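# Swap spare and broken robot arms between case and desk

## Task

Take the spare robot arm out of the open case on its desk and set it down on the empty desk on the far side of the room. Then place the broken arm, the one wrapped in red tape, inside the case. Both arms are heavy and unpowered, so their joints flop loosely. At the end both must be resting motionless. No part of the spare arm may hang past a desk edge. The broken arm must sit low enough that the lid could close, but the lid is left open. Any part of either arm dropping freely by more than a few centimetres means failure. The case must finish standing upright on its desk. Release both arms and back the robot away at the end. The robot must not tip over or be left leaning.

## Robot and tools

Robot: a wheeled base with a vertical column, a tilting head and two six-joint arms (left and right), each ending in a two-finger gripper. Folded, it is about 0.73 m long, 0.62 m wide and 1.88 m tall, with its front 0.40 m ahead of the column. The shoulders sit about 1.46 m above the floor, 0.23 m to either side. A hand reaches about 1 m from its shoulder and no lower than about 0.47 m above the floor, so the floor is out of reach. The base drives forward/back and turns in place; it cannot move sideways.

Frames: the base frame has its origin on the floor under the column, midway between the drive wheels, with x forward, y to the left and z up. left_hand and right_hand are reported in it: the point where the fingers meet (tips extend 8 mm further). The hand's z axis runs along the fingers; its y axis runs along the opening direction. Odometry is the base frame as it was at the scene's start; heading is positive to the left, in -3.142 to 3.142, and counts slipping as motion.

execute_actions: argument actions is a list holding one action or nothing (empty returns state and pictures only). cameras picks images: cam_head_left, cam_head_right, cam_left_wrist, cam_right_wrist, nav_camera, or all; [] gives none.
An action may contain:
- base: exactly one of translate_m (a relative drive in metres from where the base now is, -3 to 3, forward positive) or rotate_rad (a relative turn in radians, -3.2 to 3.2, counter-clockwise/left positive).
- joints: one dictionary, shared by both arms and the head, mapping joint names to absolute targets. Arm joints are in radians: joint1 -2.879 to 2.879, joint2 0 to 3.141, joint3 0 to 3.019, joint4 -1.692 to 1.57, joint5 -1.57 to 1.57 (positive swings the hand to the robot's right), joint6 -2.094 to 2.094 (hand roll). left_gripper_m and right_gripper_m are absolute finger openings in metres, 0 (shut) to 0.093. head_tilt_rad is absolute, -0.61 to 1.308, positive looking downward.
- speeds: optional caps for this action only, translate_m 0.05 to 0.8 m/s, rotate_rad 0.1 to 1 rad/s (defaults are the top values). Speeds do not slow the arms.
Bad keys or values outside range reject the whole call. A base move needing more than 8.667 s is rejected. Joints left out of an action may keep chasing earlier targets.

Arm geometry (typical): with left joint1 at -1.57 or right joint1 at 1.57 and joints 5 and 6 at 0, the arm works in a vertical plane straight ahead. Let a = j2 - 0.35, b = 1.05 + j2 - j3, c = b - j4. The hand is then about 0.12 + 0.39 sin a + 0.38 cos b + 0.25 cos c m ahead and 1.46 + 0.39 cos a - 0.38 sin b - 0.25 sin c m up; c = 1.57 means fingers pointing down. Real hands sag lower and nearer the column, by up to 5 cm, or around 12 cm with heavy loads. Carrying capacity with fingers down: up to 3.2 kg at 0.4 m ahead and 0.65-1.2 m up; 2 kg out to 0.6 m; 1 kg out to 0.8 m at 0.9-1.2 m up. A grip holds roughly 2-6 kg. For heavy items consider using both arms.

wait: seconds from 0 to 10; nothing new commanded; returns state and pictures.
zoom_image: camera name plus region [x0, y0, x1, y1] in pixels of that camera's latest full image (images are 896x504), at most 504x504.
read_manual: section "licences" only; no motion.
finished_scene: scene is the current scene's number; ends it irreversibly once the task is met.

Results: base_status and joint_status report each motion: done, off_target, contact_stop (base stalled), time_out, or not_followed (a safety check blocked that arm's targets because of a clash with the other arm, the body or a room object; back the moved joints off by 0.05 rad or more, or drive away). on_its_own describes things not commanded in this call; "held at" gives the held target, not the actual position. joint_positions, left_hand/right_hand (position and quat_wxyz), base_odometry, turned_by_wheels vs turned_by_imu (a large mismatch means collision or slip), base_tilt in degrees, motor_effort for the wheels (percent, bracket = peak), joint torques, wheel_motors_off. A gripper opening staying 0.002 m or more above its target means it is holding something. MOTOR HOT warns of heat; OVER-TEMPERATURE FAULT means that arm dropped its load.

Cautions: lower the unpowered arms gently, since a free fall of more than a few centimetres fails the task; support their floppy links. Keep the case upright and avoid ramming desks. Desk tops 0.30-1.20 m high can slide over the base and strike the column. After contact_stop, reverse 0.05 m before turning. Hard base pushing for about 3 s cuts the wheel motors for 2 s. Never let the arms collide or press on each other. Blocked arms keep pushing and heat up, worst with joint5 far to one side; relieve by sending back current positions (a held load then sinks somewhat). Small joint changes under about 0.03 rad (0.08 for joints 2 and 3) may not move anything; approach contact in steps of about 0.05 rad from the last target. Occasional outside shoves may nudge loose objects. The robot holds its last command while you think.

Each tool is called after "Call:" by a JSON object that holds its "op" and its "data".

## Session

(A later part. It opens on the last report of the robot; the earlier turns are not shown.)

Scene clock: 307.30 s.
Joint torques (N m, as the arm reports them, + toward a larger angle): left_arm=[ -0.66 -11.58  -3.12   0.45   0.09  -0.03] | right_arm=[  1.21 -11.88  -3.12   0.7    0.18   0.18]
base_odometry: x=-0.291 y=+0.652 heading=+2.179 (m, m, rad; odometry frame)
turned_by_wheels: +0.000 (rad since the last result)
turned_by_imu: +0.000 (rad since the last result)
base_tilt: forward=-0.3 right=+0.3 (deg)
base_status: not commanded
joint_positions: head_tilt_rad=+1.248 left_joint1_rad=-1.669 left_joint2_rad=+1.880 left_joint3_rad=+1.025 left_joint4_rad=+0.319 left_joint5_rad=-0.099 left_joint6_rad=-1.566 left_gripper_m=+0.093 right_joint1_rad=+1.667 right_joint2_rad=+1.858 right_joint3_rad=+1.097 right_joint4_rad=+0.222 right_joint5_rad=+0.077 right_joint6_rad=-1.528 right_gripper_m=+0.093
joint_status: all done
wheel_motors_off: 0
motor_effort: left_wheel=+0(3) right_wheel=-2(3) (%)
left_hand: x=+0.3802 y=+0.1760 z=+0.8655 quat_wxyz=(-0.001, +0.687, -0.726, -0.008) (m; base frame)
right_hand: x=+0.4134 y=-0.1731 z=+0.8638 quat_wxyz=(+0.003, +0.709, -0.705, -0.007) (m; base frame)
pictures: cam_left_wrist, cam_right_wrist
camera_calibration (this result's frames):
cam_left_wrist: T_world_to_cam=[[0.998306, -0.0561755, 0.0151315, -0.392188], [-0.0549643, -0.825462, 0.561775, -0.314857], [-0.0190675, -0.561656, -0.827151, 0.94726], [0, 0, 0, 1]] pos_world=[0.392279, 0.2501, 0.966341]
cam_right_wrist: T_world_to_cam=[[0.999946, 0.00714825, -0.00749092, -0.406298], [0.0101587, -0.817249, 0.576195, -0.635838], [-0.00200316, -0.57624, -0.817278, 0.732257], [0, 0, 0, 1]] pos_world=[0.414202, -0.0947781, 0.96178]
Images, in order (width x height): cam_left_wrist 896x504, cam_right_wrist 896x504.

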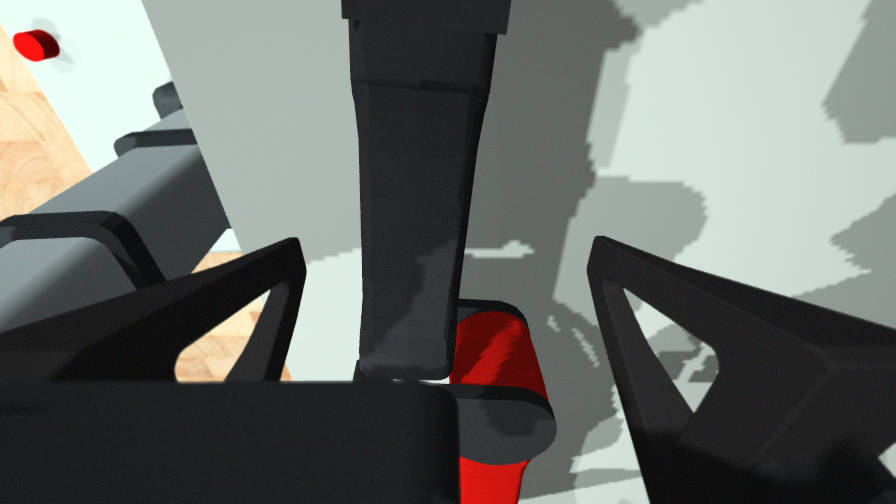

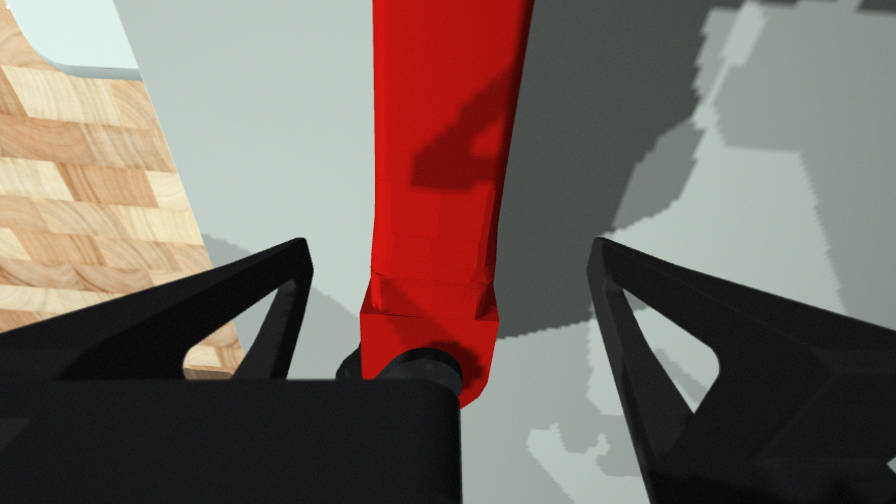

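Call:
{"op": "execute_actions", "data": {"actions": [{"joints":{"right_joint2_rad":1.95,"right_joint3_rad":1.15,"left_joint2_rad":1.97,"left_joint3_rad":1.075}}], "cameras": []}}

Call:
{"op": "execute_actions", "data": {"actions": [{"joints":{"right_joint2_rad":2.01,"right_joint3_rad":1.215,"left_joint2_rad":2.04,"left_joint3_rad":1.15}}], "cameras": []}}

Call:
{"op": "execute_actions", "data": {"actions": [{"joints":{"right_joint2_rad":2.07,"right_joint3_rad":1.285,"left_joint2_rad":2.11,"left_joint3_rad":1.235}}], "cameras": []}}

Call:
{"op": "execute_actions", "data": {"actions": [{"joints":{"right_joint2_rad":2.12,"right_joint3_rad":1.345,"left_joint2_rad":2.17,"left_joint3_rad":1.31}}], "cameras": ["cam_left_wrist","cam_right_wrist"]}}

Scene clock: 317.30 s.
Joint torques (N m, as the arm reports them, + toward a larger angle): left_arm=[ -1.13 -11.92  -3.52   0.21   0.15  -0.01] | right_arm=[  0.89 -12.51  -3.31   0.67   0.15   0.2 ]
base_odometry: x=-0.291 y=+0.652 heading=+2.179 (m, m, rad; odometry frame)
turned_by_wheels: +0.000 (rad since the last result)
turned_by_imu: -0.002 (rad since the last result)
base_tilt: forward=-0.3 right=+0.3 (deg)
base_status: not commanded
joint_positions: head_tilt_rad=+1.248 left_joint1_rad=-1.669 left_joint2_rad=+1.966 left_joint3_rad=+1.080 left_joint4_rad=+0.319 left_joint5_rad=-0.099 left_joint6_rad=-1.566 left_gripper_m=+0.093 right_joint1_rad=+1.667 right_joint2_rad=+1.938 right_joint3_rad=+1.155 right_joint4_rad=+0.222 right_joint5_rad=+0.077 right_joint6_rad=-1.528 right_gripper_m=+0.093
joint_status: all done
wheel_motors_off: 0
motor_effort: left_wheel=+2(3) right_wheel=+0(2) (%)
left_hand: x=+0.3618 y=+0.1745 z=+0.8369 quat_wxyz=(+0.009, +0.686, -0.727, -0.019) (m; base frame)
right_hand: x=+0.4004 y=-0.1714 z=+0.8353 quat_wxyz=(+0.011, +0.710, -0.704, -0.014) (m; base frame)
pictures: none
No camera images: the call's "cameras" was empty. Leave "cameras" out to get every camera's image.

Scene clock: 318.00 s.
Joint torques (N m, as the arm reports them, + toward a larger angle): left_arm=[ -1.16 -12.1   -3.41   0.61   0.12  -0.02] | right_arm=[  1.05 -12.33  -3.2    0.54   0.17   0.19]
base_odometry: x=-0.291 y=+0.652 heading=+2.179 (m, m, rad; odometry frame)
turned_by_wheels: +0.000 (rad since the last result)
turned_by_imu: +0.000 (rad since the last result)
base_tilt: forward=-0.2 right=+0.3 (deg)
base_status: not commanded
joint_positions: head_tilt_rad=+1.248 left_joint1_rad=-1.669 left_joint2_rad=+2.029 left_joint3_rad=+1.154 left_joint4_rad=+0.319 left_joint5_rad=-0.099 left_joint6_rad=-1.566 left_gripper_m=+0.093 right_joint1_rad=+1.667 right_joint2_rad=+1.992 right_joint3_rad=+1.221 right_joint4_rad=+0.222 right_joint5_rad=+0.077 right_joint6_rad=-1.528 right_gripper_m=+0.093
joint_status: all done
wheel_motors_off: 0
motor_effort: left_wheel=+2(3) right_wheel=-2(3) (%)
left_hand: x=+0.3659 y=+0.1721 z=+0.8111 quat_wxyz=(+0.006, +0.687, -0.727, -0.015) (m; base frame)
right_hand: x=+0.4066 y=-0.1693 z=+0.8135 quat_wxyz=(+0.007, +0.710, -0.704, -0.010) (m; base frame)
pictures: none
No camera images: the call's "cameras" was empty. Leave "cameras" out to get every camera's image.

Scene clock: 318.70 s.
Joint torques (N m, as the arm reports them, + toward a larger angle): left_arm=[ -0.68 -11.95  -3.11   0.4    0.13  -0.03] | right_arm=[  1.49 -11.65  -3.1    0.77   0.16   0.25]
base_odometry: x=-0.291 y=+0.652 heading=+2.179 (m, m, rad; odometry frame)
turned_by_wheels: +0.000 (rad since the last result)
turned_by_imu: +0.000 (rad since the last result)
base_tilt: forward=-0.3 right=+0.3 (deg)
base_status: not commanded
joint_positions: head_tilt_rad=+1.248 left_joint1_rad=-1.669 left_joint2_rad=+2.101 left_joint3_rad=+1.238 left_joint4_rad=+0.319 left_joint5_rad=-0.099 left_joint6_rad=-1.566 left_gripper_m=+0.093 right_joint1_rad=+1.667 right_joint2_rad=+2.054 right_joint3_rad=+1.290 right_joint4_rad=+0.222 right_joint5_rad=+0.077 right_joint6_rad=-1.528 right_gripper_m=+0.093
joint_status: all done
wheel_motors_off: 0
motor_effort: left_wheel=+1(3) right_wheel=-3(3) (%)
left_hand: x=+0.3692 y=+0.1694 z=+0.7824 quat_wxyz=(+0.001, +0.687, -0.726, -0.011) (m; base frame)
right_hand: x=+0.4085 y=-0.1672 z=+0.7893 quat_wxyz=(+0.004, +0.710, -0.705, -0.008) (m; base frame)
pictures: none
No camera images: the call's "cameras" was empty. Leave "cameras" out to get every camera's image.

Scene clock: 319.37 s.
Joint torques (N m, as the arm reports them, + toward a larger angle): left_arm=[ -1.05 -11.86  -2.81   0.49   0.07  -0.01] | right_arm=[  1.12 -12.61  -2.76   0.84   0.13   0.25]
base_odometry: x=-0.291 y=+0.652 heading=+2.179 (m, m, rad; odometry frame)
turned_by_wheels: +0.000 (rad since the last result)
turned_by_imu: +0.000 (rad since the last result)
base_tilt: forward=-0.3 right=+0.3 (deg)
base_status: not commanded
joint_positions: head_tilt_rad=+1.248 left_joint1_rad=-1.669 left_joint2_rad=+2.158 left_joint3_rad=+1.312 left_joint4_rad=+0.319 left_joint5_rad=-0.099 left_joint6_rad=-1.566 left_gripper_m=+0.093 right_joint1_rad=+1.667 right_joint2_rad=+2.101 right_joint3_rad=+1.349 right_joint4_rad=+0.222 right_joint5_rad=+0.077 right_joint6_rad=-1.528 right_gripper_m=+0.093
joint_status: all done
wheel_motors_off: 0
motor_effort: left_wheel=+3(2) right_wheel=-4(3) (%)
left_hand: x=+0.3749 y=+0.1671 z=+0.7588 quat_wxyz=(-0.005, +0.688, -0.726, -0.005) (m; base frame)
right_hand: x=+0.4128 y=-0.1654 z=+0.7703 quat_wxyz=(-0.001, +0.709, -0.705, -0.004) (m; base frame)
pictures: cam_left_wrist, cam_right_wrist
camera_calibration (this result's frames):
cam_left_wrist: T_world_to_cam=[[0.998163, -0.0553538, 0.0246315, -0.393062], [-0.0596235, -0.825245, 0.561619, -0.260684], [-0.0107607, -0.562056, -0.827029, 0.850719], [0, 0, 0, 1]] pos_world=[0.385951, 0.241266, 0.859656]
cam_right_wrist: T_world_to_cam=[[0.999979, 0.0064194, 0.001245, -0.413286], [0.00453093, -0.817498, 0.575914, -0.573059], [0.00471481, -0.575896, -0.817509, 0.657746], [0, 0, 0, 1]] pos_world=[0.412773, -0.0870281, 0.868261]
Images, in order (width x height): cam_left_wrist 896x504, cam_right_wrist 896x504.

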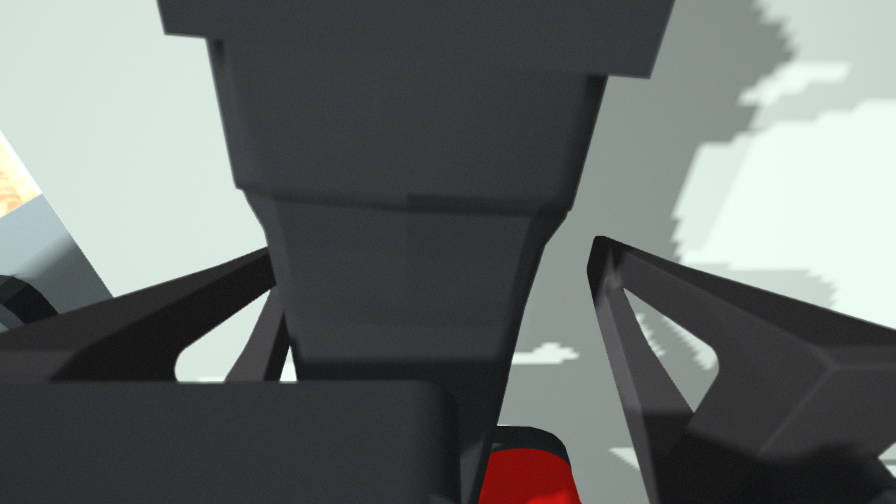

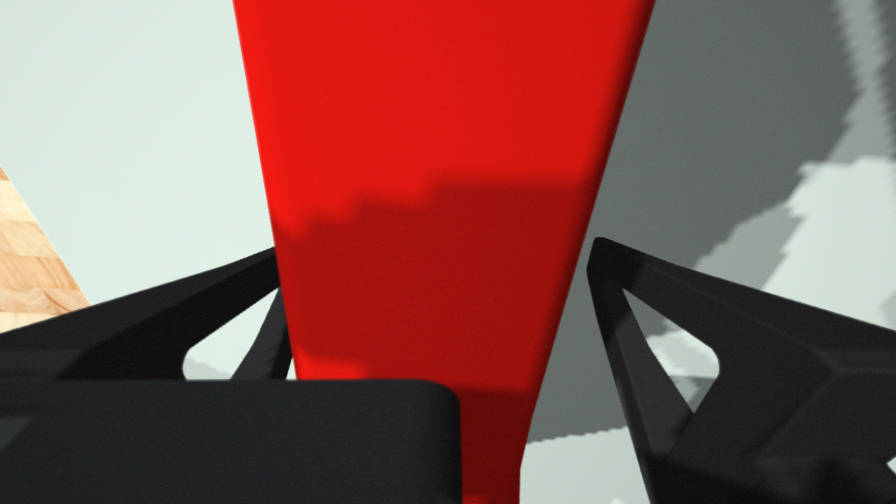

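Call:
{"op": "execute_actions", "data": {"actions": [{"joints":{"left_gripper_m":0,"right_gripper_m":0}}], "cameras": []}}

Call:
{"op": "execute_actions", "data": {"actions": [{"joints":{"left_joint2_rad":1.96,"left_joint3_rad":1.15,"right_joint2_rad":1.92,"right_joint3_rad":1.23,"right_joint1_rad":1.685,"left_joint1_rad":-1.69}}], "cameras": []}}

Call:
{"op": "execute_actions", "data": {"actions": [{"joints":{"left_joint2_rad":1.82,"left_joint3_rad":1.03,"left_joint4_rad":0.3,"right_joint2_rad":1.79,"right_joint3_rad":1.11,"right_joint4_rad":0.2,"right_joint1_rad":1.695,"left_joint1_rad":-1.7,"right_joint5_rad":0.095}}], "cameras": ["cam_head_left"]}}

Call:
{"op": "execute_actions", "data": {"actions": [{"joints":{"left_joint2_rad":1.68,"left_joint3_rad":0.92,"left_joint4_rad":0.27,"right_joint2_rad":1.65,"right_joint3_rad":1.0,"right_joint4_rad":0.18,"right_joint1_rad":1.705,"left_joint1_rad":-1.71}}], "cameras": []}}

Call:
{"op": "execute_actions", "data": {"actions": [{"joints":{"left_joint2_rad":1.53,"left_joint3_rad":0.82,"left_joint4_rad":0.22,"right_joint2_rad":1.51,"right_joint3_rad":0.9,"right_joint4_rad":0.14,"right_joint1_rad":1.715,"left_joint1_rad":-1.72,"right_joint5_rad":0.115,"left_joint5_rad":-0.115}}], "cameras": ["cam_head_left"]}}

Scene clock: 333.97 s.
Joint torques (N m, as the arm reports them, + toward a larger angle): left_arm=[ -1.23 -12.53  -2.48   0.73   0.04  -0.21] | right_arm=[  1.58 -12.29  -2.53   0.73   0.2   -0.05]
base_odometry: x=-0.291 y=+0.652 heading=+2.179 (m, m, rad; odometry frame)
turned_by_wheels: +0.000 (rad since the last result)
turned_by_imu: -0.002 (rad since the last result)
base_tilt: forward=-0.2 right=+0.3 (deg)
base_status: not commanded
joint_positions: head_tilt_rad=+1.248 left_joint1_rad=-1.669 left_joint2_rad=+2.165 left_joint3_rad=+1.305 left_joint4_rad=+0.315 left_joint5_rad=-0.097 left_joint6_rad=-1.544 left_gripper_m=+0.054 right_joint1_rad=+1.667 right_joint2_rad=+2.105 right_joint3_rad=+1.344 right_joint4_rad=+0.224 right_joint5_rad=+0.076 right_joint6_rad=-1.497 right_gripper_m=+0.053
joint_status: left_gripper_m off_target (ended at +0.054, target +0.000); right_gripper_m off_target (ended at +0.053, target +0.000)
wheel_motors_off: 0
motor_effort: left_wheel=+2(2) right_wheel=+0(2) (%)
left_hand: x=+0.3645 y=+0.1673 z=+0.7578 quat_wxyz=(+0.003, +0.679, -0.734, -0.011) (m; base frame)
right_hand: x=+0.4076 y=-0.1656 z=+0.7696 quat_wxyz=(+0.002, +0.698, -0.716, -0.006) (m; base frame)
pictures: none
No camera images: the call's "cameras" was empty. Leave "cameras" out to get every camera's image.

Scene clock: 335.10 s.
Joint torques (N m, as the arm reports them, + toward a larger angle): left_arm=[ -1.28 -22.05  -5.88   0.56   0.08  -0.27] | right_arm=[  2.33 -20.2   -5.55   0.37   0.13  -0.03]
base_odometry: x=-0.291 y=+0.652 heading=+2.179 (m, m, rad; odometry frame)
turned_by_wheels: +0.000 (rad since the last result)
turned_by_imu: +0.000 (rad since the last result)
base_tilt: forward=-0.3 right=+0.3 (deg)
base_status: not commanded
joint_positions: head_tilt_rad=+1.248 left_joint1_rad=-1.671 left_joint2_rad=+2.057 left_joint3_rad=+1.182 left_joint4_rad=+0.318 left_joint5_rad=-0.097 left_joint6_rad=-1.544 left_gripper_m=+0.053 right_joint1_rad=+1.675 right_joint2_rad=+2.015 right_joint3_rad=+1.265 right_joint4_rad=+0.231 right_joint5_rad=+0.078 right_joint6_rad=-1.500 right_gripper_m=+0.052
joint_status: all done
wheel_motors_off: 0
motor_effort: left_wheel=+1(2) right_wheel=-4(3) (%)
left_hand: x=+0.3645 y=+0.1696 z=+0.8007 quat_wxyz=(+0.007, +0.678, -0.735, -0.014) (m; base frame)
right_hand: x=+0.4208 y=-0.1621 z=+0.8031 quat_wxyz=(-0.007, +0.700, -0.714, -0.002) (m; base frame)
pictures: none
No camera images: the call's "cameras" was empty. Leave "cameras" out to get every camera's image.

Scene clock: 336.00 s.
Joint torques (N m, as the arm reports them, + toward a larger angle): left_arm=[ -1.6  -24.23  -6.15   0.35   0.01  -0.17] | right_arm=[  2.77 -19.74  -5.43  -0.05  -0.1   -0.09]
base_odometry: x=-0.291 y=+0.652 heading=+2.179 (m, m, rad; odometry frame)
turned_by_wheels: +0.000 (rad since the last result)
turned_by_imu: +0.000 (rad since the last result)
base_tilt: forward=-0.2 right=+0.3 (deg)
base_status: not commanded
joint_positions: head_tilt_rad=+1.248 left_joint1_rad=-1.682 left_joint2_rad=+1.929 left_joint3_rad=+1.071 left_joint4_rad=+0.303 left_joint5_rad=-0.096 left_joint6_rad=-1.544 left_gripper_m=+0.053 right_joint1_rad=+1.682 right_joint2_rad=+1.874 right_joint3_rad=+1.144 right_joint4_rad=+0.211 right_joint5_rad=+0.097 right_joint6_rad=-1.492 right_gripper_m=+0.052
joint_status: all done
wheel_motors_off: 0
motor_effort: left_wheel=+2(2) right_wheel=-2(3) (%)
left_hand: x=+0.3745 y=+0.1661 z=+0.8480 quat_wxyz=(+0.010, +0.676, -0.737, -0.010) (m; base frame)
right_hand: x=+0.4293 y=-0.1644 z=+0.8558 quat_wxyz=(-0.002, +0.699, -0.715, +0.002) (m; base frame)
pictures: cam_head_left
camera_calibration (this result's frames):
cam_head_left: T_world_to_cam=[[0.0578179, -0.997613, -0.0377573, 0.079011], [-0.913005, -0.0375399, -0.406218, 0.660171], [0.403831, 0.0579592, -0.912996, 1.30442], [0, 0, 0, 1]] pos_world=[0.0714076, 0.0280022, 1.46208]
Images, in order (width x height): cam_head_left 896x504.

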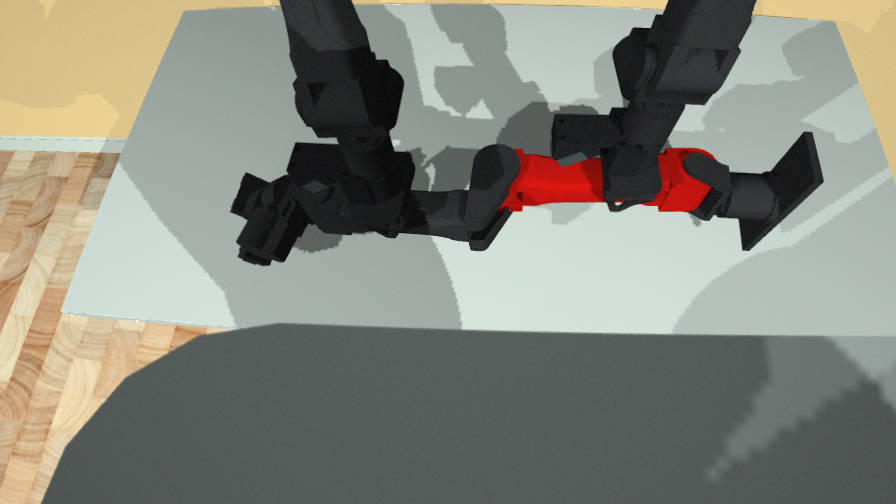

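Scene clock: 337.13 s.
Joint torques (N m, as the arm reports them, + toward a larger angle): left_arm=[ -1.29 -23.16  -5.64   0.11   0.08  -0.21] | right_arm=[  2.71 -19.75  -4.77   0.06  -0.16  -0.22]
base_odometry: x=-0.291 y=+0.652 heading=+2.179 (m, m, rad; odometry frame)
turned_by_wheels: +0.000 (rad since the last result)
turned_by_imu: +0.000 (rad since the last result)
base_tilt: forward=-0.3 right=+0.3 (deg)
base_status: not commanded
joint_positions: head_tilt_rad=+1.248 left_joint1_rad=-1.690 left_joint2_rad=+1.792 left_joint3_rad=+0.957 left_joint4_rad=+0.276 left_joint5_rad=-0.097 left_joint6_rad=-1.540 left_gripper_m=+0.053 right_joint1_rad=+1.690 right_joint2_rad=+1.740 right_joint3_rad=+1.030 right_joint4_rad=+0.187 right_joint5_rad=+0.099 right_joint6_rad=-1.480 right_gripper_m=+0.052
joint_status: all done
wheel_motors_off: 0
motor_effort: left_wheel=+0(2) right_wheel=-2(3) (%)
left_hand: x=+0.3787 y=+0.1655 z=+0.8979 quat_wxyz=(+0.013, +0.673, -0.739, -0.009) (m; base frame)
right_hand: x=+0.4308 y=-0.1646 z=+0.9058 quat_wxyz=(-0.003, +0.696, -0.718, +0.000) (m; base frame)
pictures: none
No camera images: the call's "cameras" was empty. Leave "cameras" out to get every camera's image.

Scene clock: 338.40 s.
Joint torques (N m, as the arm reports them, + toward a larger angle): left_arm=[ -1.28 -25.06  -5.46   0.09  -0.02  -0.27] | right_arm=[  2.92 -20.25  -3.96   0.4    0.    -0.26]
base_odometry: x=-0.291 y=+0.652 heading=+2.179 (m, m, rad; odometry frame)
turned_by_wheels: +0.000 (rad since the last result)
turned_by_imu: -0.001 (rad since the last result)
base_tilt: forward=-0.3 right=+0.3 (deg)
base_status: not commanded
joint_positions: head_tilt_rad=+1.248 left_joint1_rad=-1.706 left_joint2_rad=+1.657 left_joint3_rad=+0.858 left_joint4_rad=+0.225 left_joint5_rad=-0.116 left_joint6_rad=-1.543 left_gripper_m=+0.053 right_joint1_rad=+1.702 right_joint2_rad=+1.594 right_joint3_rad=+0.924 right_joint4_rad=+0.145 right_joint5_rad=+0.116 right_joint6_rad=-1.473 right_gripper_m=+0.052
joint_status: all done
wheel_motors_off: 0
motor_effort: left_wheel=+1(2) right_wheel=-3(4) (%)
left_hand: x=+0.3785 y=+0.1641 z=+0.9456 quat_wxyz=(+0.016, +0.670, -0.742, -0.016) (m; base frame)
right_hand: x=+0.4311 y=-0.1653 z=+0.9578 quat_wxyz=(+0.000, +0.696, -0.718, +0.001) (m; base frame)
pictures: cam_head_left
camera_calibration (this result's frames):
cam_head_left: T_world_to_cam=[[0.0578179, -0.997613, -0.0377573, 0.079011], [-0.913005, -0.0375399, -0.406218, 0.660171], [0.403831, 0.0579592, -0.912996, 1.30442], [0, 0, 0, 1]] pos_world=[0.0714076, 0.0280022, 1.46208]
Images, in order (width x height): cam_head_left 896x504.

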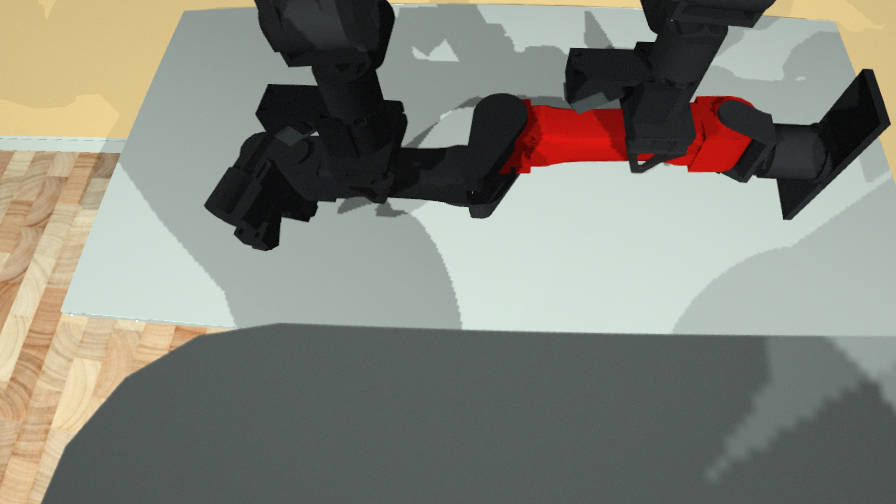

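Call:
{"op": "execute_actions", "data": {"actions": [{"joints":{"left_joint2_rad":1.05,"left_joint3_rad":0.65,"left_joint4_rad":-0.05,"right_joint2_rad":1.07,"right_joint3_rad":0.73,"right_joint4_rad":-0.11,"right_joint1_rad":1.76,"left_joint1_rad":-1.765,"right_joint5_rad":0.15,"left_joint5_rad":-0.15,"right_joint6_rad":-1.45,"left_joint6_rad":-1.57}}], "cameras": []}}

Call:
{"op": "execute_actions", "data": {"actions": [{"base":{"translate_m":-1.27},"speeds":{"translate_m":0.4},"joints":{"left_joint2_rad":0.72,"left_joint3_rad":0.62,"left_joint4_rad":-0.33,"right_joint2_rad":0.76,"right_joint3_rad":0.7,"right_joint4_rad":-0.36,"right_joint1_rad":1.81,"left_joint1_rad":-1.815,"right_joint5_rad":0.195,"left_joint5_rad":-0.195,"right_joint6_rad":-1.43,"left_joint6_rad":-1.6,"head_tilt_rad":0.95}}], "cameras": []}}

Call:
{"op": "execute_actions", "data": {"actions": [{"base":{"rotate_rad":1.57},"speeds":{"rotate_rad":0.6}}], "cameras": []}}

Call:
{"op": "execute_actions", "data": {"actions": [{"base":{"translate_m":0.9},"speeds":{"translate_m":0.4}}], "cameras": ["cam_head_left","nav_camera"]}}

Scene clock: 355.27 s.
Joint torques (N m, as the arm reports them, + toward a larger angle): left_arm=[ -0.71 -21.84   0.87   0.46  -0.1   -0.26] | right_arm=[  2.3  -16.89   1.5    0.27   0.11  -0.11]
base_odometry: x=-0.291 y=+0.652 heading=+2.179 (m, m, rad; odometry frame)
turned_by_wheels: +0.000 (rad since the last result)
turned_by_imu: -0.002 (rad since the last result)
base_tilt: forward=-0.2 right=+0.3 (deg)
base_status: not commanded
joint_positions: head_tilt_rad=+1.248 left_joint1_rad=-1.753 left_joint2_rad=+1.164 left_joint3_rad=+0.639 left_joint4_rad=-0.052 left_joint5_rad=-0.148 left_joint6_rad=-1.544 left_gripper_m=+0.053 right_joint1_rad=+1.750 right_joint2_rad=+1.143 right_joint3_rad=+0.721 right_joint4_rad=-0.104 right_joint5_rad=+0.148 right_joint6_rad=-1.426 right_gripper_m=+0.052
joint_status: all done
wheel_motors_off: 0
motor_effort: left_wheel=+0(6) right_wheel=-1(3) (%)
left_hand: x=+0.3895 y=+0.1646 z=+1.0966 quat_wxyz=(+0.019, +0.661, -0.750, -0.014) (m; base frame)
right_hand: x=+0.4353 y=-0.1638 z=+1.1038 quat_wxyz=(-0.004, +0.687, -0.726, -0.002) (m; base frame)
pictures: none
No camera images: the call's "cameras" was empty. Leave "cameras" out to get every camera's image.

Scene clock: 359.70 s.
Joint torques (N m, as the arm reports them, + toward a larger angle): left_arm=[ -0.27 -18.82   6.37   0.42  -0.57  -0.36] | right_arm=[  1.07 -15.62   6.43   0.32   0.3   -0.24]
base_odometry: x=+0.434 y=-0.391 heading=+2.178 (m, m, rad; odometry frame)
turned_by_wheels: +0.000 (rad since the last result)
turned_by_imu: +0.001 (rad since the last result)
base_tilt: forward=-0.3 right=+0.3 (deg)
base_status: done
joint_positions: head_tilt_rad=+0.964 left_joint1_rad=-1.808 left_joint2_rad=+0.818 left_joint3_rad=+0.569 left_joint4_rad=-0.333 left_joint5_rad=-0.182 left_joint6_rad=-1.575 left_gripper_m=+0.053 right_joint1_rad=+1.805 right_joint2_rad=+0.836 right_joint3_rad=+0.660 right_joint4_rad=-0.359 right_joint5_rad=+0.189 right_joint6_rad=-1.391 right_gripper_m=+0.052
joint_status: right_joint6_rad off_target (ended at -1.391, target -1.430); the others done
wheel_motors_off: 0
motor_effort: left_wheel=-1(32) right_wheel=+0(41) (%)
left_hand: x=+0.3863 y=+0.1640 z=+1.1919 quat_wxyz=(+0.024, +0.661, -0.750, -0.009) (m; base frame)
right_hand: x=+0.4307 y=-0.1631 z=+1.1967 quat_wxyz=(-0.004, +0.685, -0.728, -0.005) (m; base frame)
pictures: none
No camera images: the call's "cameras" was empty. Leave "cameras" out to get every camera's image.

Scene clock: 363.47 s.
Joint torques (N m, as the arm reports them, + toward a larger angle): left_arm=[  0.82 -18.95   6.63   0.31  -0.42  -0.33] | right_arm=[  0.81 -16.57   6.84   0.43   0.2   -0.19]
base_odometry: x=+0.434 y=-0.391 heading=-2.535 (m, m, rad; odometry frame)
turned_by_wheels: +1.569 (rad since the last result)
turned_by_imu: +1.573 (rad since the last result)
base_tilt: forward=-0.2 right=+0.3 (deg)
base_status: done
joint_positions: head_tilt_rad=+0.964 left_joint1_rad=-1.809 left_joint2_rad=+0.818 left_joint3_rad=+0.569 left_joint4_rad=-0.333 left_joint5_rad=-0.186 left_joint6_rad=-1.576 left_gripper_m=+0.053 right_joint1_rad=+1.807 right_joint2_rad=+0.836 right_joint3_rad=+0.660 right_joint4_rad=-0.359 right_joint5_rad=+0.191 right_joint6_rad=-1.391 right_gripper_m=+0.052
joint_status: not commanded
wheel_motors_off: 0
motor_effort: left_wheel=-6(46) right_wheel=+5(56) (%)
left_hand: x=+0.3865 y=+0.1642 z=+1.1919 quat_wxyz=(+0.022, +0.661, -0.750, -0.010) (m; base frame)
right_hand: x=+0.4307 y=-0.1629 z=+1.1967 quat_wxyz=(-0.004, +0.685, -0.728, -0.005) (m; base frame)
pictures: none
No camera images: the call's "cameras" was empty. Leave "cameras" out to get every camera's image.

Scene clock: 366.97 s.
Joint torques (N m, as the arm reports them, + toward a larger angle): left_arm=[  0.37 -19.08   6.5    0.53  -0.46  -0.26] | right_arm=[  1.02 -16.51   6.3    0.33   0.12  -0.19]
base_odometry: x=-0.306 y=-0.904 heading=-2.535 (m, m, rad; odometry frame)
turned_by_wheels: +0.001 (rad since the last result)
turned_by_imu: -0.002 (rad since the last result)
base_tilt: forward=-0.2 right=+0.3 (deg)
base_status: done
joint_positions: head_tilt_rad=+0.963 left_joint1_rad=-1.809 left_joint2_rad=+0.819 left_joint3_rad=+0.571 left_joint4_rad=-0.331 left_joint5_rad=-0.186 left_joint6_rad=-1.577 left_gripper_m=+0.053 right_joint1_rad=+1.807 right_joint2_rad=+0.836 right_joint3_rad=+0.665 right_joint4_rad=-0.360 right_joint5_rad=+0.193 right_joint6_rad=-1.393 right_gripper_m=+0.052
joint_status: not commanded
wheel_motors_off: 0
motor_effort: left_wheel=+1(54) right_wheel=-2(65) (%)
left_hand: x=+0.3878 y=+0.1640 z=+1.1918 quat_wxyz=(+0.022, +0.662, -0.749, -0.009) (m; base frame)
right_hand: x=+0.4332 y=-0.1631 z=+1.1973 quat_wxyz=(-0.005, +0.686, -0.728, -0.003) (m; base frame)
pictures: cam_head_left, nav_camera
camera_calibration (this result's frames):
cam_head_left: T_world_to_cam=[[0.0660969, -0.997613, -0.0199928, 0.0512398], [-0.762107, -0.0375399, -0.646362, 1.02245], [0.644069, 0.0579592, -0.762769, 1.06105], [0, 0, 0, 1]] pos_world=[0.092436, 0.0280022, 1.47124]
Images, in order (width x height): cam_head_left 896x504, nav_camera 896x504.

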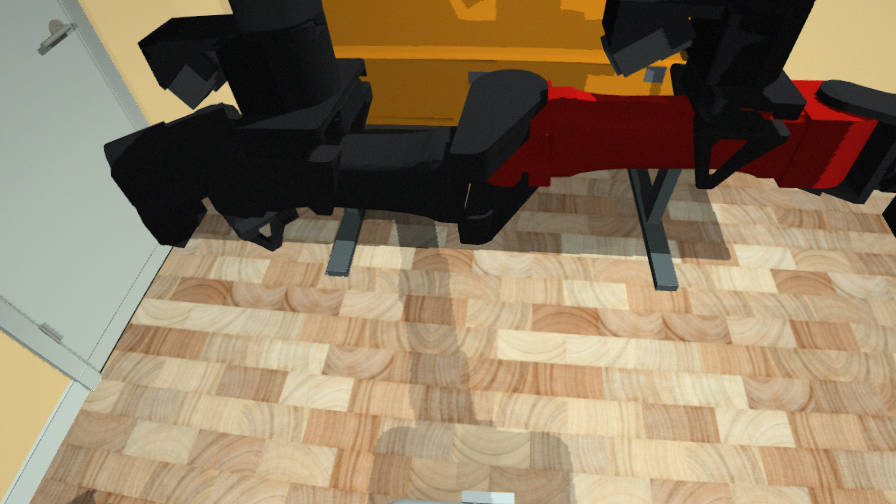

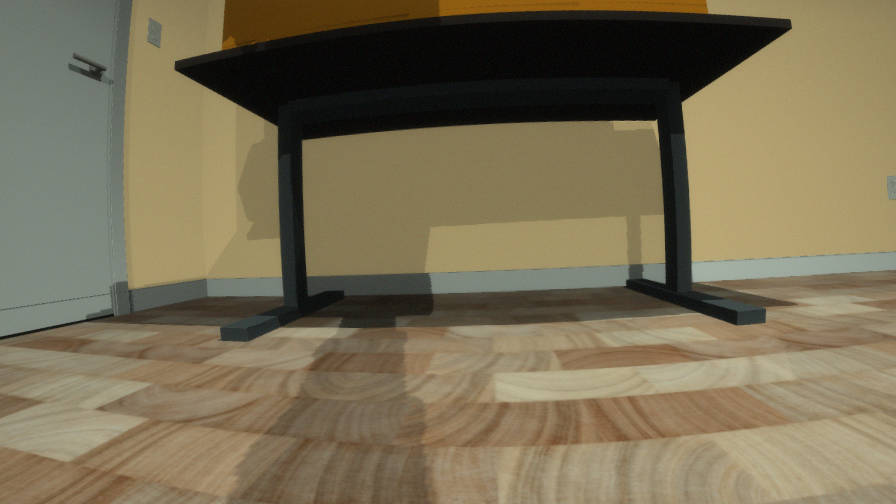

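Call:
{"op": "execute_actions", "data": {"actions": [{"base":{"translate_m":0.9},"speeds":{"translate_m":0.3},"joints":{"head_tilt_rad":1.25}}], "cameras": ["cam_head_left"]}}

Call:
{"op": "execute_actions", "data": {"actions": [{"joints":{"left_joint2_rad":1.05,"left_joint3_rad":0.65,"left_joint4_rad":-0.05,"right_joint2_rad":1.07,"right_joint3_rad":0.73,"right_joint4_rad":-0.11,"right_joint1_rad":1.8,"left_joint1_rad":-1.7,"right_joint5_rad":0.2,"left_joint5_rad":-0.11,"right_joint6_rad":-1.41,"left_joint6_rad":-1.53}}], "cameras": ["cam_head_left"]}}

Scene clock: 379.57 s.
Joint torques (N m, as the arm reports them, + toward a larger angle): left_arm=[  0.49 -19.86   6.36   0.43  -0.4   -0.29] | right_arm=[  1.35 -16.09   6.13   0.42   0.04  -0.19]
base_odometry: x=-1.045 y=-1.417 heading=-2.534 (m, m, rad; odometry frame)
turned_by_wheels: +0.001 (rad since the last result)
turned_by_imu: -0.004 (rad since the last result)
base_tilt: forward=-0.3 right=+0.3 (deg)
base_status: done
joint_positions: head_tilt_rad=+1.248 left_joint1_rad=-1.809 left_joint2_rad=+0.821 left_joint3_rad=+0.572 left_joint4_rad=-0.331 left_joint5_rad=-0.186 left_joint6_rad=-1.576 left_gripper_m=+0.053 right_joint1_rad=+1.807 right_joint2_rad=+0.837 right_joint3_rad=+0.665 right_joint4_rad=-0.360 right_joint5_rad=+0.194 right_joint6_rad=-1.392 right_gripper_m=+0.052
joint_status: all done
wheel_motors_off: 0
motor_effort: left_wheel=+2(38) right_wheel=-2(44) (%)
left_hand: x=+0.3880 y=+0.1639 z=+1.1913 quat_wxyz=(+0.022, +0.662, -0.749, -0.009) (m; base frame)
right_hand: x=+0.4332 y=-0.1631 z=+1.1972 quat_wxyz=(-0.005, +0.686, -0.728, -0.003) (m; base frame)
pictures: cam_head_left
camera_calibration (this result's frames):
cam_head_left: T_world_to_cam=[[0.0578354, -0.997613, -0.0377303, 0.0789687], [-0.912815, -0.0375399, -0.406643, 0.660816], [0.404256, 0.0579592, -0.912808, 1.3041], [0, 0, 0, 1]] pos_world=[0.0714439, 0.0280022, 1.46209]
Images, in order (width x height): cam_head_left 896x504.

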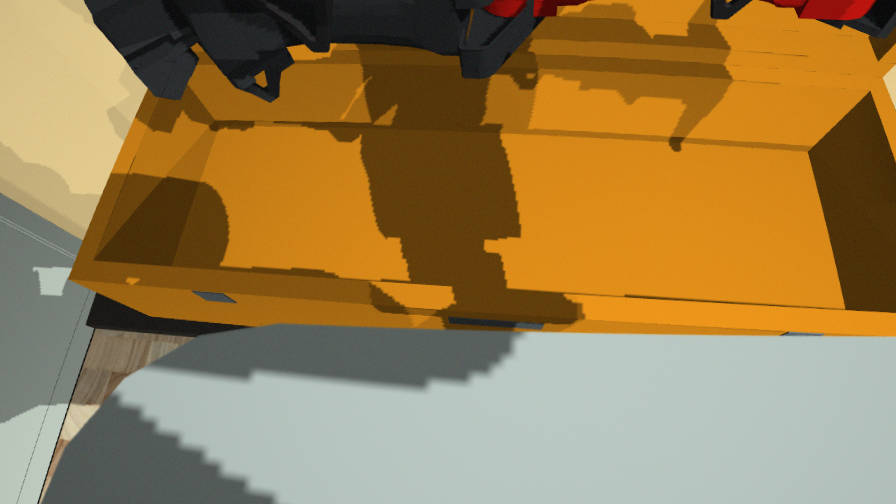

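Scene clock: 380.87 s.
Joint torques (N m, as the arm reports them, + toward a larger angle): left_arm=[ -0.03 -23.48   0.69   0.53  -0.66  -0.32] | right_arm=[  1.81 -18.88   1.24   0.63   0.24  -0.19]
base_odometry: x=-1.045 y=-1.417 heading=-2.534 (m, m, rad; odometry frame)
turned_by_wheels: +0.000 (rad since the last result)
turned_by_imu: -0.001 (rad since the last result)
base_tilt: forward=-0.3 right=+0.3 (deg)
base_status: not commanded
joint_positions: head_tilt_rad=+1.248 left_joint1_rad=-1.702 left_joint2_rad=+1.175 left_joint3_rad=+0.641 left_joint4_rad=-0.055 left_joint5_rad=-0.096 left_joint6_rad=-1.502 left_gripper_m=+0.053 right_joint1_rad=+1.796 right_joint2_rad=+1.161 right_joint3_rad=+0.725 right_joint4_rad=-0.117 right_joint5_rad=+0.196 right_joint6_rad=-1.378 right_gripper_m=+0.052
joint_status: all done
wheel_motors_off: 0
motor_effort: left_wheel=+3(3) right_wheel=-1(4) (%)
left_hand: x=+0.3867 y=+0.1794 z=+1.0914 quat_wxyz=(+0.028, +0.655, -0.755, -0.015) (m; base frame)
right_hand: x=+0.4278 y=-0.1497 z=+1.1013 quat_wxyz=(+0.008, +0.680, -0.733, -0.005) (m; base frame)
pictures: cam_head_left
camera_calibration (this result's frames):
cam_head_left: T_world_to_cam=[[0.0578354, -0.997613, -0.0377303, 0.0789687], [-0.912815, -0.0375399, -0.406643, 0.660816], [0.404256, 0.0579592, -0.912808, 1.3041], [0, 0, 0, 1]] pos_world=[0.0714439, 0.0280022, 1.46209]
Images, in order (width x height): cam_head_left 896x504.

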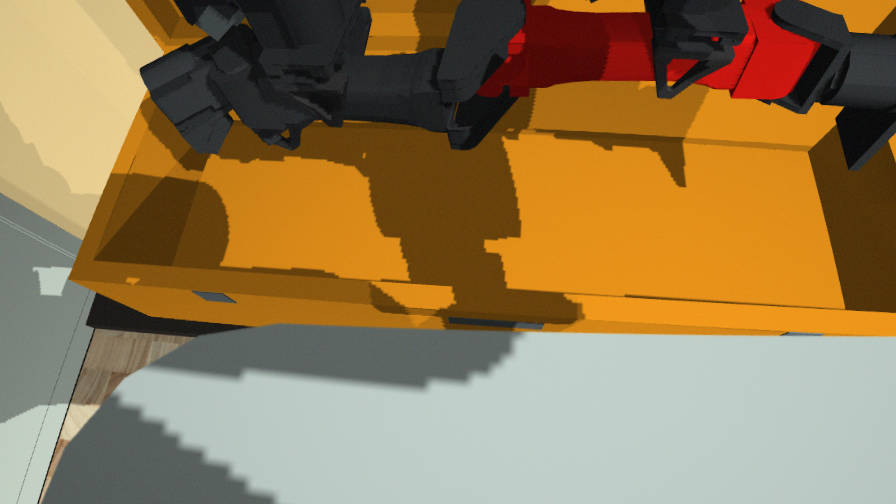

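Call:
{"op": "execute_actions", "data": {"actions": [{"joints":{"left_joint2_rad":1.36,"left_joint3_rad":0.75,"left_joint4_rad":0.16,"right_joint2_rad":1.39,"right_joint3_rad":0.84,"right_joint4_rad":0.08,"right_joint1_rad":1.85,"left_joint1_rad":-1.58,"right_joint5_rad":0.24,"left_joint5_rad":0,"right_joint6_rad":-1.38,"left_joint6_rad":-1.47}}], "cameras": []}}

Call:
{"op": "execute_actions", "data": {"actions": [{"joints":{"left_joint2_rad":1.5,"left_joint3_rad":0.82,"left_joint4_rad":0.22,"right_joint2_rad":1.53,"right_joint3_rad":0.92,"right_joint4_rad":0.14,"right_joint1_rad":1.84}}], "cameras": []}}

Call:
{"op": "execute_actions", "data": {"actions": [{"joints":{"left_joint2_rad":1.57,"left_joint3_rad":0.86,"right_joint2_rad":1.6,"right_joint3_rad":0.96,"right_joint1_rad":1.83,"right_joint5_rad":0.22}}], "cameras": []}}

Call:
{"op": "execute_actions", "data": {"actions": [{"joints":{"left_joint2_rad":1.63,"left_joint3_rad":0.9,"left_joint4_rad":0.26,"right_joint2_rad":1.66,"right_joint3_rad":1.0,"right_joint4_rad":0.17}}], "cameras": ["cam_head_left"]}}

Scene clock: 396.40 s.
Joint torques (N m, as the arm reports them, + toward a larger angle): left_arm=[  1.22 -24.65  -3.18   0.83  -0.23  -0.38] | right_arm=[  4.02 -18.46  -2.29   0.73   0.29  -0.08]
base_odometry: x=-1.045 y=-1.417 heading=-2.534 (m, m, rad; odometry frame)
turned_by_wheels: +0.000 (rad since the last result)
turned_by_imu: -0.002 (rad since the last result)
base_tilt: forward=-0.3 right=+0.3 (deg)
base_status: not commanded
joint_positions: head_tilt_rad=+1.248 left_joint1_rad=-1.587 left_joint2_rad=+1.482 left_joint3_rad=+0.768 left_joint4_rad=+0.150 left_joint5_rad=+0.006 left_joint6_rad=-1.433 left_gripper_m=+0.053 right_joint1_rad=+1.835 right_joint2_rad=+1.466 right_joint3_rad=+0.856 right_joint4_rad=+0.074 right_joint5_rad=+0.234 right_joint6_rad=-1.352 right_gripper_m=+0.052
joint_status: left_joint6_rad off_target (ended at -1.433, target -1.470); the others done
wheel_motors_off: 0
motor_effort: left_wheel=+3(4) right_wheel=-1(11) (%)
left_hand: x=+0.3906 y=+0.2148 z=+0.9977 quat_wxyz=(+0.021, +0.654, -0.756, -0.006) (m; base frame)
right_hand: x=+0.4299 y=-0.1150 z=+1.0102 quat_wxyz=(+0.000, +0.676, -0.737, +0.003) (m; base frame)
pictures: none
No camera images: the call's "cameras" was empty. Leave "cameras" out to get every camera's image.

Scene clock: 397.50 s.
Joint torques (N m, as the arm reports them, + toward a larger angle): left_arm=[  1.79 -23.93  -4.58   0.68  -0.21  -0.28] | right_arm=[  5.18 -17.92  -2.69   0.63   0.6    0.06]
base_odometry: x=-1.045 y=-1.417 heading=-2.534 (m, m, rad; odometry frame)
turned_by_wheels: +0.000 (rad since the last result)
turned_by_imu: +0.000 (rad since the last result)
base_tilt: forward=-0.3 right=+0.3 (deg)
base_status: not commanded
joint_positions: head_tilt_rad=+1.248 left_joint1_rad=-1.583 left_joint2_rad=+1.613 left_joint3_rad=+0.847 left_joint4_rad=+0.213 left_joint5_rad=+0.004 left_joint6_rad=-1.439 left_gripper_m=+0.053 right_joint1_rad=+1.817 right_joint2_rad=+1.589 right_joint3_rad=+0.934 right_joint4_rad=+0.134 right_joint5_rad=+0.228 right_joint6_rad=-1.371 right_gripper_m=+0.052
joint_status: all done
wheel_motors_off: 0
motor_effort: left_wheel=+3(4) right_wheel=-3(6) (%)
left_hand: x=+0.3922 y=+0.2165 z=+0.9549 quat_wxyz=(+0.016, +0.656, -0.754, -0.004) (m; base frame)
right_hand: x=+0.4343 y=-0.1145 z=+0.9678 quat_wxyz=(-0.002, +0.679, -0.734, +0.011) (m; base frame)
pictures: none
No camera images: the call's "cameras" was empty. Leave "cameras" out to get every camera's image.

Scene clock: 398.23 s.
Joint torques (N m, as the arm reports them, + toward a larger angle): left_arm=[  1.9  -22.16  -5.14   0.62   0.06  -0.36] | right_arm=[  5.34 -17.37  -3.62   0.63   0.4    0.03]
base_odometry: x=-1.045 y=-1.417 heading=-2.534 (m, m, rad; odometry frame)
turned_by_wheels: +0.000 (rad since the last result)
turned_by_imu: +0.000 (rad since the last result)
base_tilt: forward=-0.3 right=+0.3 (deg)
base_status: not commanded
joint_positions: head_tilt_rad=+1.248 left_joint1_rad=-1.583 left_joint2_rad=+1.670 left_joint3_rad=+0.891 left_joint4_rad=+0.212 left_joint5_rad=-0.003 left_joint6_rad=-1.437 left_gripper_m=+0.053 right_joint1_rad=+1.808 right_joint2_rad=+1.656 right_joint3_rad=+0.983 right_joint4_rad=+0.135 right_joint5_rad=+0.212 right_joint6_rad=-1.370 right_gripper_m=+0.052
joint_status: all done
wheel_motors_off: 0
motor_effort: left_wheel=+2(3) right_wheel=-3(5) (%)
left_hand: x=+0.3897 y=+0.2179 z=+0.9349 quat_wxyz=(+0.019, +0.656, -0.755, -0.012) (m; base frame)
right_hand: x=+0.4306 y=-0.1129 z=+0.9437 quat_wxyz=(+0.003, +0.678, -0.735, +0.002) (m; base frame)
pictures: none
No camera images: the call's "cameras" was empty. Leave "cameras" out to get every camera's image.

Scene clock: 399.03 s.
Joint torques (N m, as the arm reports them, + toward a larger angle): left_arm=[  1.11 -19.84  -2.72   1.2    0.29  -0.34] | right_arm=[  5.42 -17.97  -4.21   0.77   0.52   0.08]
base_odometry: x=-1.045 y=-1.417 heading=-2.534 (m, m, rad; odometry frame)
turned_by_wheels: +0.000 (rad since the last result)
turned_by_imu: +0.000 (rad since the last result)
base_tilt: forward=-0.2 right=+0.3 (deg)
base_status: not commanded
joint_positions: head_tilt_rad=+1.248 left_joint1_rad=-1.582 left_joint2_rad=+1.695 left_joint3_rad=+0.905 left_joint4_rad=+0.240 left_joint5_rad=-0.007 left_joint6_rad=-1.435 left_gripper_m=+0.053 right_joint1_rad=+1.800 right_joint2_rad=+1.717 right_joint3_rad=+1.026 right_joint4_rad=+0.163 right_joint5_rad=+0.209 right_joint6_rad=-1.374 right_gripper_m=+0.052
joint_status: all done
wheel_motors_off: 0
motor_effort: left_wheel=+2(3) right_wheel=-2(3) (%)
left_hand: x=+0.3921 y=+0.2190 z=+0.9267 quat_wxyz=(+0.011, +0.655, -0.755, -0.008) (m; base frame)
right_hand: x=+0.4324 y=-0.1128 z=+0.9215 quat_wxyz=(+0.000, +0.677, -0.736, +0.007) (m; base frame)
pictures: cam_head_left
camera_calibration (this result's frames):
cam_head_left: T_world_to_cam=[[0.0578354, -0.997613, -0.0377303, 0.0789686], [-0.912815, -0.0375399, -0.406643, 0.660816], [0.404256, 0.0579592, -0.912808, 1.3041], [0, 0, 0, 1]] pos_world=[0.0714439, 0.0280022, 1.46209]
Images, in order (width x height): cam_head_left 896x504.

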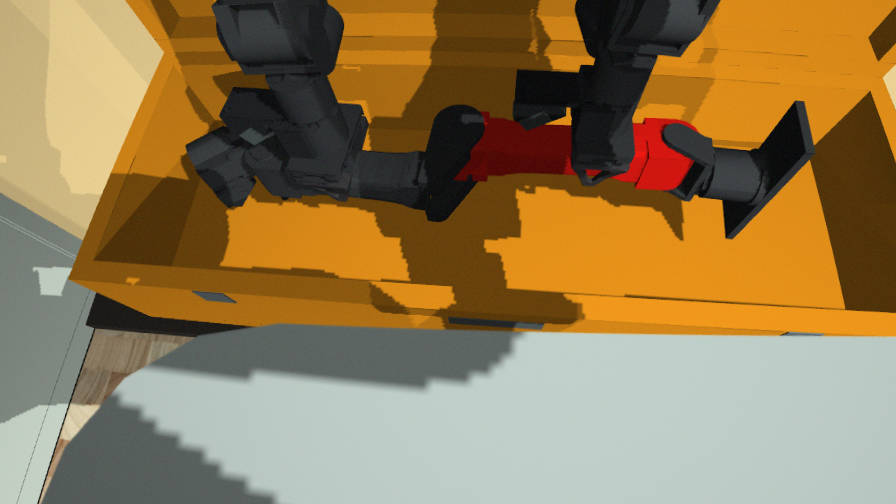

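Contact. Shift right.

Call:
{"op": "execute_actions", "data": {"actions": [{"joints":{"left_joint2_rad":1.67,"left_joint3_rad":0.92,"right_joint2_rad":1.63,"right_joint1_rad":1.69,"left_joint1_rad":-1.71,"right_joint5_rad":0.11,"left_joint5_rad":-0.11,"right_joint6_rad":-1.43,"left_joint6_rad":-1.51}}], "cameras": ["cam_head_left"]}}

Call:
{"op": "execute_actions", "data": {"actions": [{"joints":{"left_joint2_rad":1.73,"left_joint3_rad":0.96,"right_joint1_rad":1.56,"left_joint1_rad":-1.83,"right_joint5_rad":0,"left_joint5_rad":-0.21,"right_joint6_rad":-1.49,"left_joint6_rad":-1.57}}], "cameras": ["cam_head_left"]}}

Scene clock: 408.97 s.
Joint torques (N m, as the arm reports them, + toward a larger angle): left_arm=[  0.88 -20.08  -4.16   0.81  -0.14  -0.14] | right_arm=[  3.5  -20.38  -4.08   0.55   0.46   0.33]
base_odometry: x=-1.045 y=-1.417 heading=-2.534 (m, m, rad; odometry frame)
turned_by_wheels: +0.000 (rad since the last result)
turned_by_imu: -0.002 (rad since the last result)
base_tilt: forward=-0.3 right=+0.3 (deg)
base_status: not commanded
joint_positions: head_tilt_rad=+1.248 left_joint1_rad=-1.721 left_joint2_rad=+1.737 left_joint3_rad=+0.941 left_joint4_rad=+0.252 left_joint5_rad=-0.108 left_joint6_rad=-1.509 left_gripper_m=+0.053 right_joint1_rad=+1.661 right_joint2_rad=+1.717 right_joint3_rad=+1.025 right_joint4_rad=+0.167 right_joint5_rad=+0.101 right_joint6_rad=-1.452 right_gripper_m=+0.052
joint_status: all done
wheel_motors_off: 0
motor_effort: left_wheel=+1(5) right_wheel=+0(6) (%)
left_hand: x=+0.3926 y=+0.1492 z=+0.9162 quat_wxyz=(+0.013, +0.656, -0.755, +0.002) (m; base frame)
right_hand: x=+0.4362 y=-0.1841 z=+0.9121 quat_wxyz=(+0.007, +0.681, -0.733, +0.009) (m; base frame)
pictures: cam_head_left
camera_calibration (this result's frames):
cam_head_left: T_world_to_cam=[[0.0578354, -0.997613, -0.0377303, 0.0789687], [-0.912816, -0.0375399, -0.406643, 0.660816], [0.404256, 0.0579592, -0.912808, 1.3041], [0, 0, 0, 1]] pos_world=[0.0714439, 0.0280022, 1.46209]
Images, in order (width x height): cam_head_left 896x504.

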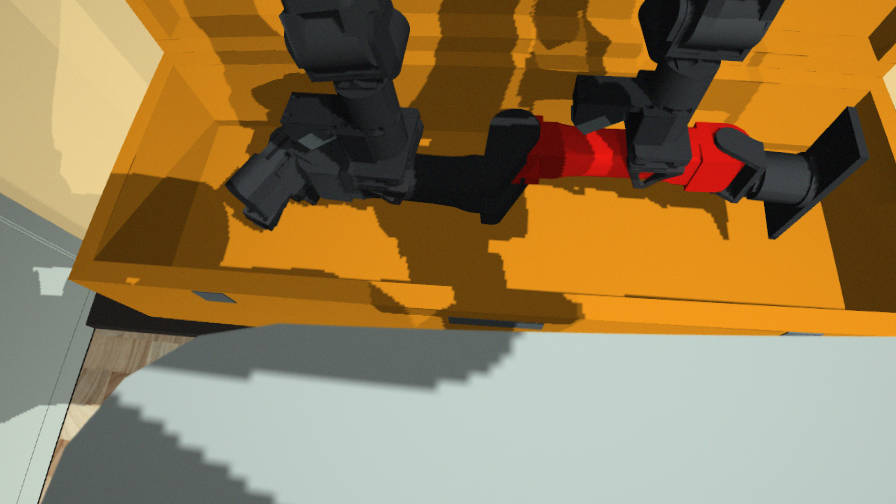

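Scene clock: 409.93 s.
Joint torques (N m, as the arm reports them, + toward a larger angle): left_arm=[ -1.21 -20.3   -5.25   0.53  -0.45   0.  ] | right_arm=[  0.43 -19.95  -3.87   0.42  -0.21   0.41]
base_odometry: x=-1.045 y=-1.417 heading=-2.534 (m, m, rad; odometry frame)
turned_by_wheels: +0.000 (rad since the last result)
turned_by_imu: +0.000 (rad since the last result)
base_tilt: forward=-0.3 right=+0.3 (deg)
base_status: not commanded
joint_positions: head_tilt_rad=+1.248 left_joint1_rad=-1.824 left_joint2_rad=+1.805 left_joint3_rad=+0.996 left_joint4_rad=+0.255 left_joint5_rad=-0.200 left_joint6_rad=-1.579 left_gripper_m=+0.053 right_joint1_rad=+1.555 right_joint2_rad=+1.717 right_joint3_rad=+1.020 right_joint4_rad=+0.168 right_joint5_rad=+0.006 right_joint6_rad=-1.522 right_gripper_m=+0.052
joint_status: all done
wheel_motors_off: 0
motor_effort: left_wheel=+2(4) right_wheel=-2(3) (%)
left_hand: x=+0.3851 y=+0.0960 z=+0.9009 quat_wxyz=(+0.012, +0.662, -0.749, +0.000) (m; base frame)
right_hand: x=+0.4335 y=-0.2365 z=+0.9108 quat_wxyz=(+0.009, +0.687, -0.727, +0.005) (m; base frame)
pictures: cam_head_left
camera_calibration (this result's frames):
cam_head_left: T_world_to_cam=[[0.0578354, -0.997613, -0.0377303, 0.0789686], [-0.912815, -0.0375399, -0.406643, 0.660816], [0.404256, 0.0579592, -0.912808, 1.3041], [0, 0, 0, 1]] pos_world=[0.0714439, 0.0280022, 1.46209]
Images, in order (width x height): cam_head_left 896x504.

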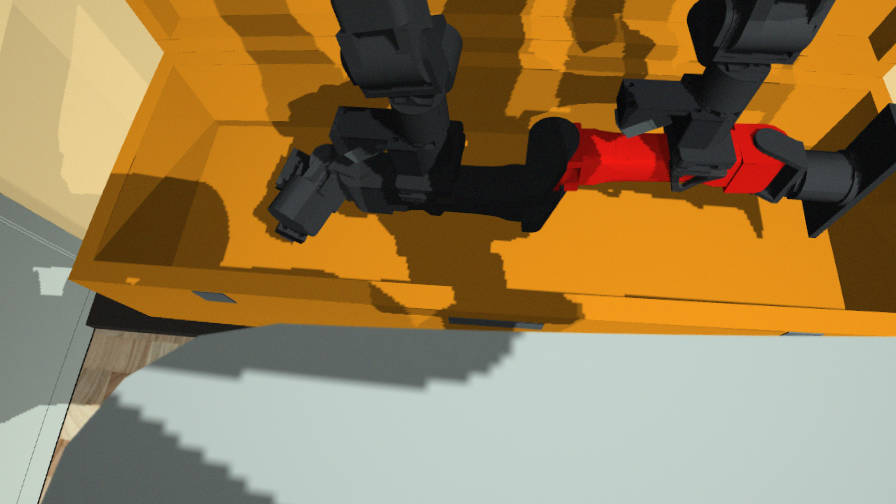

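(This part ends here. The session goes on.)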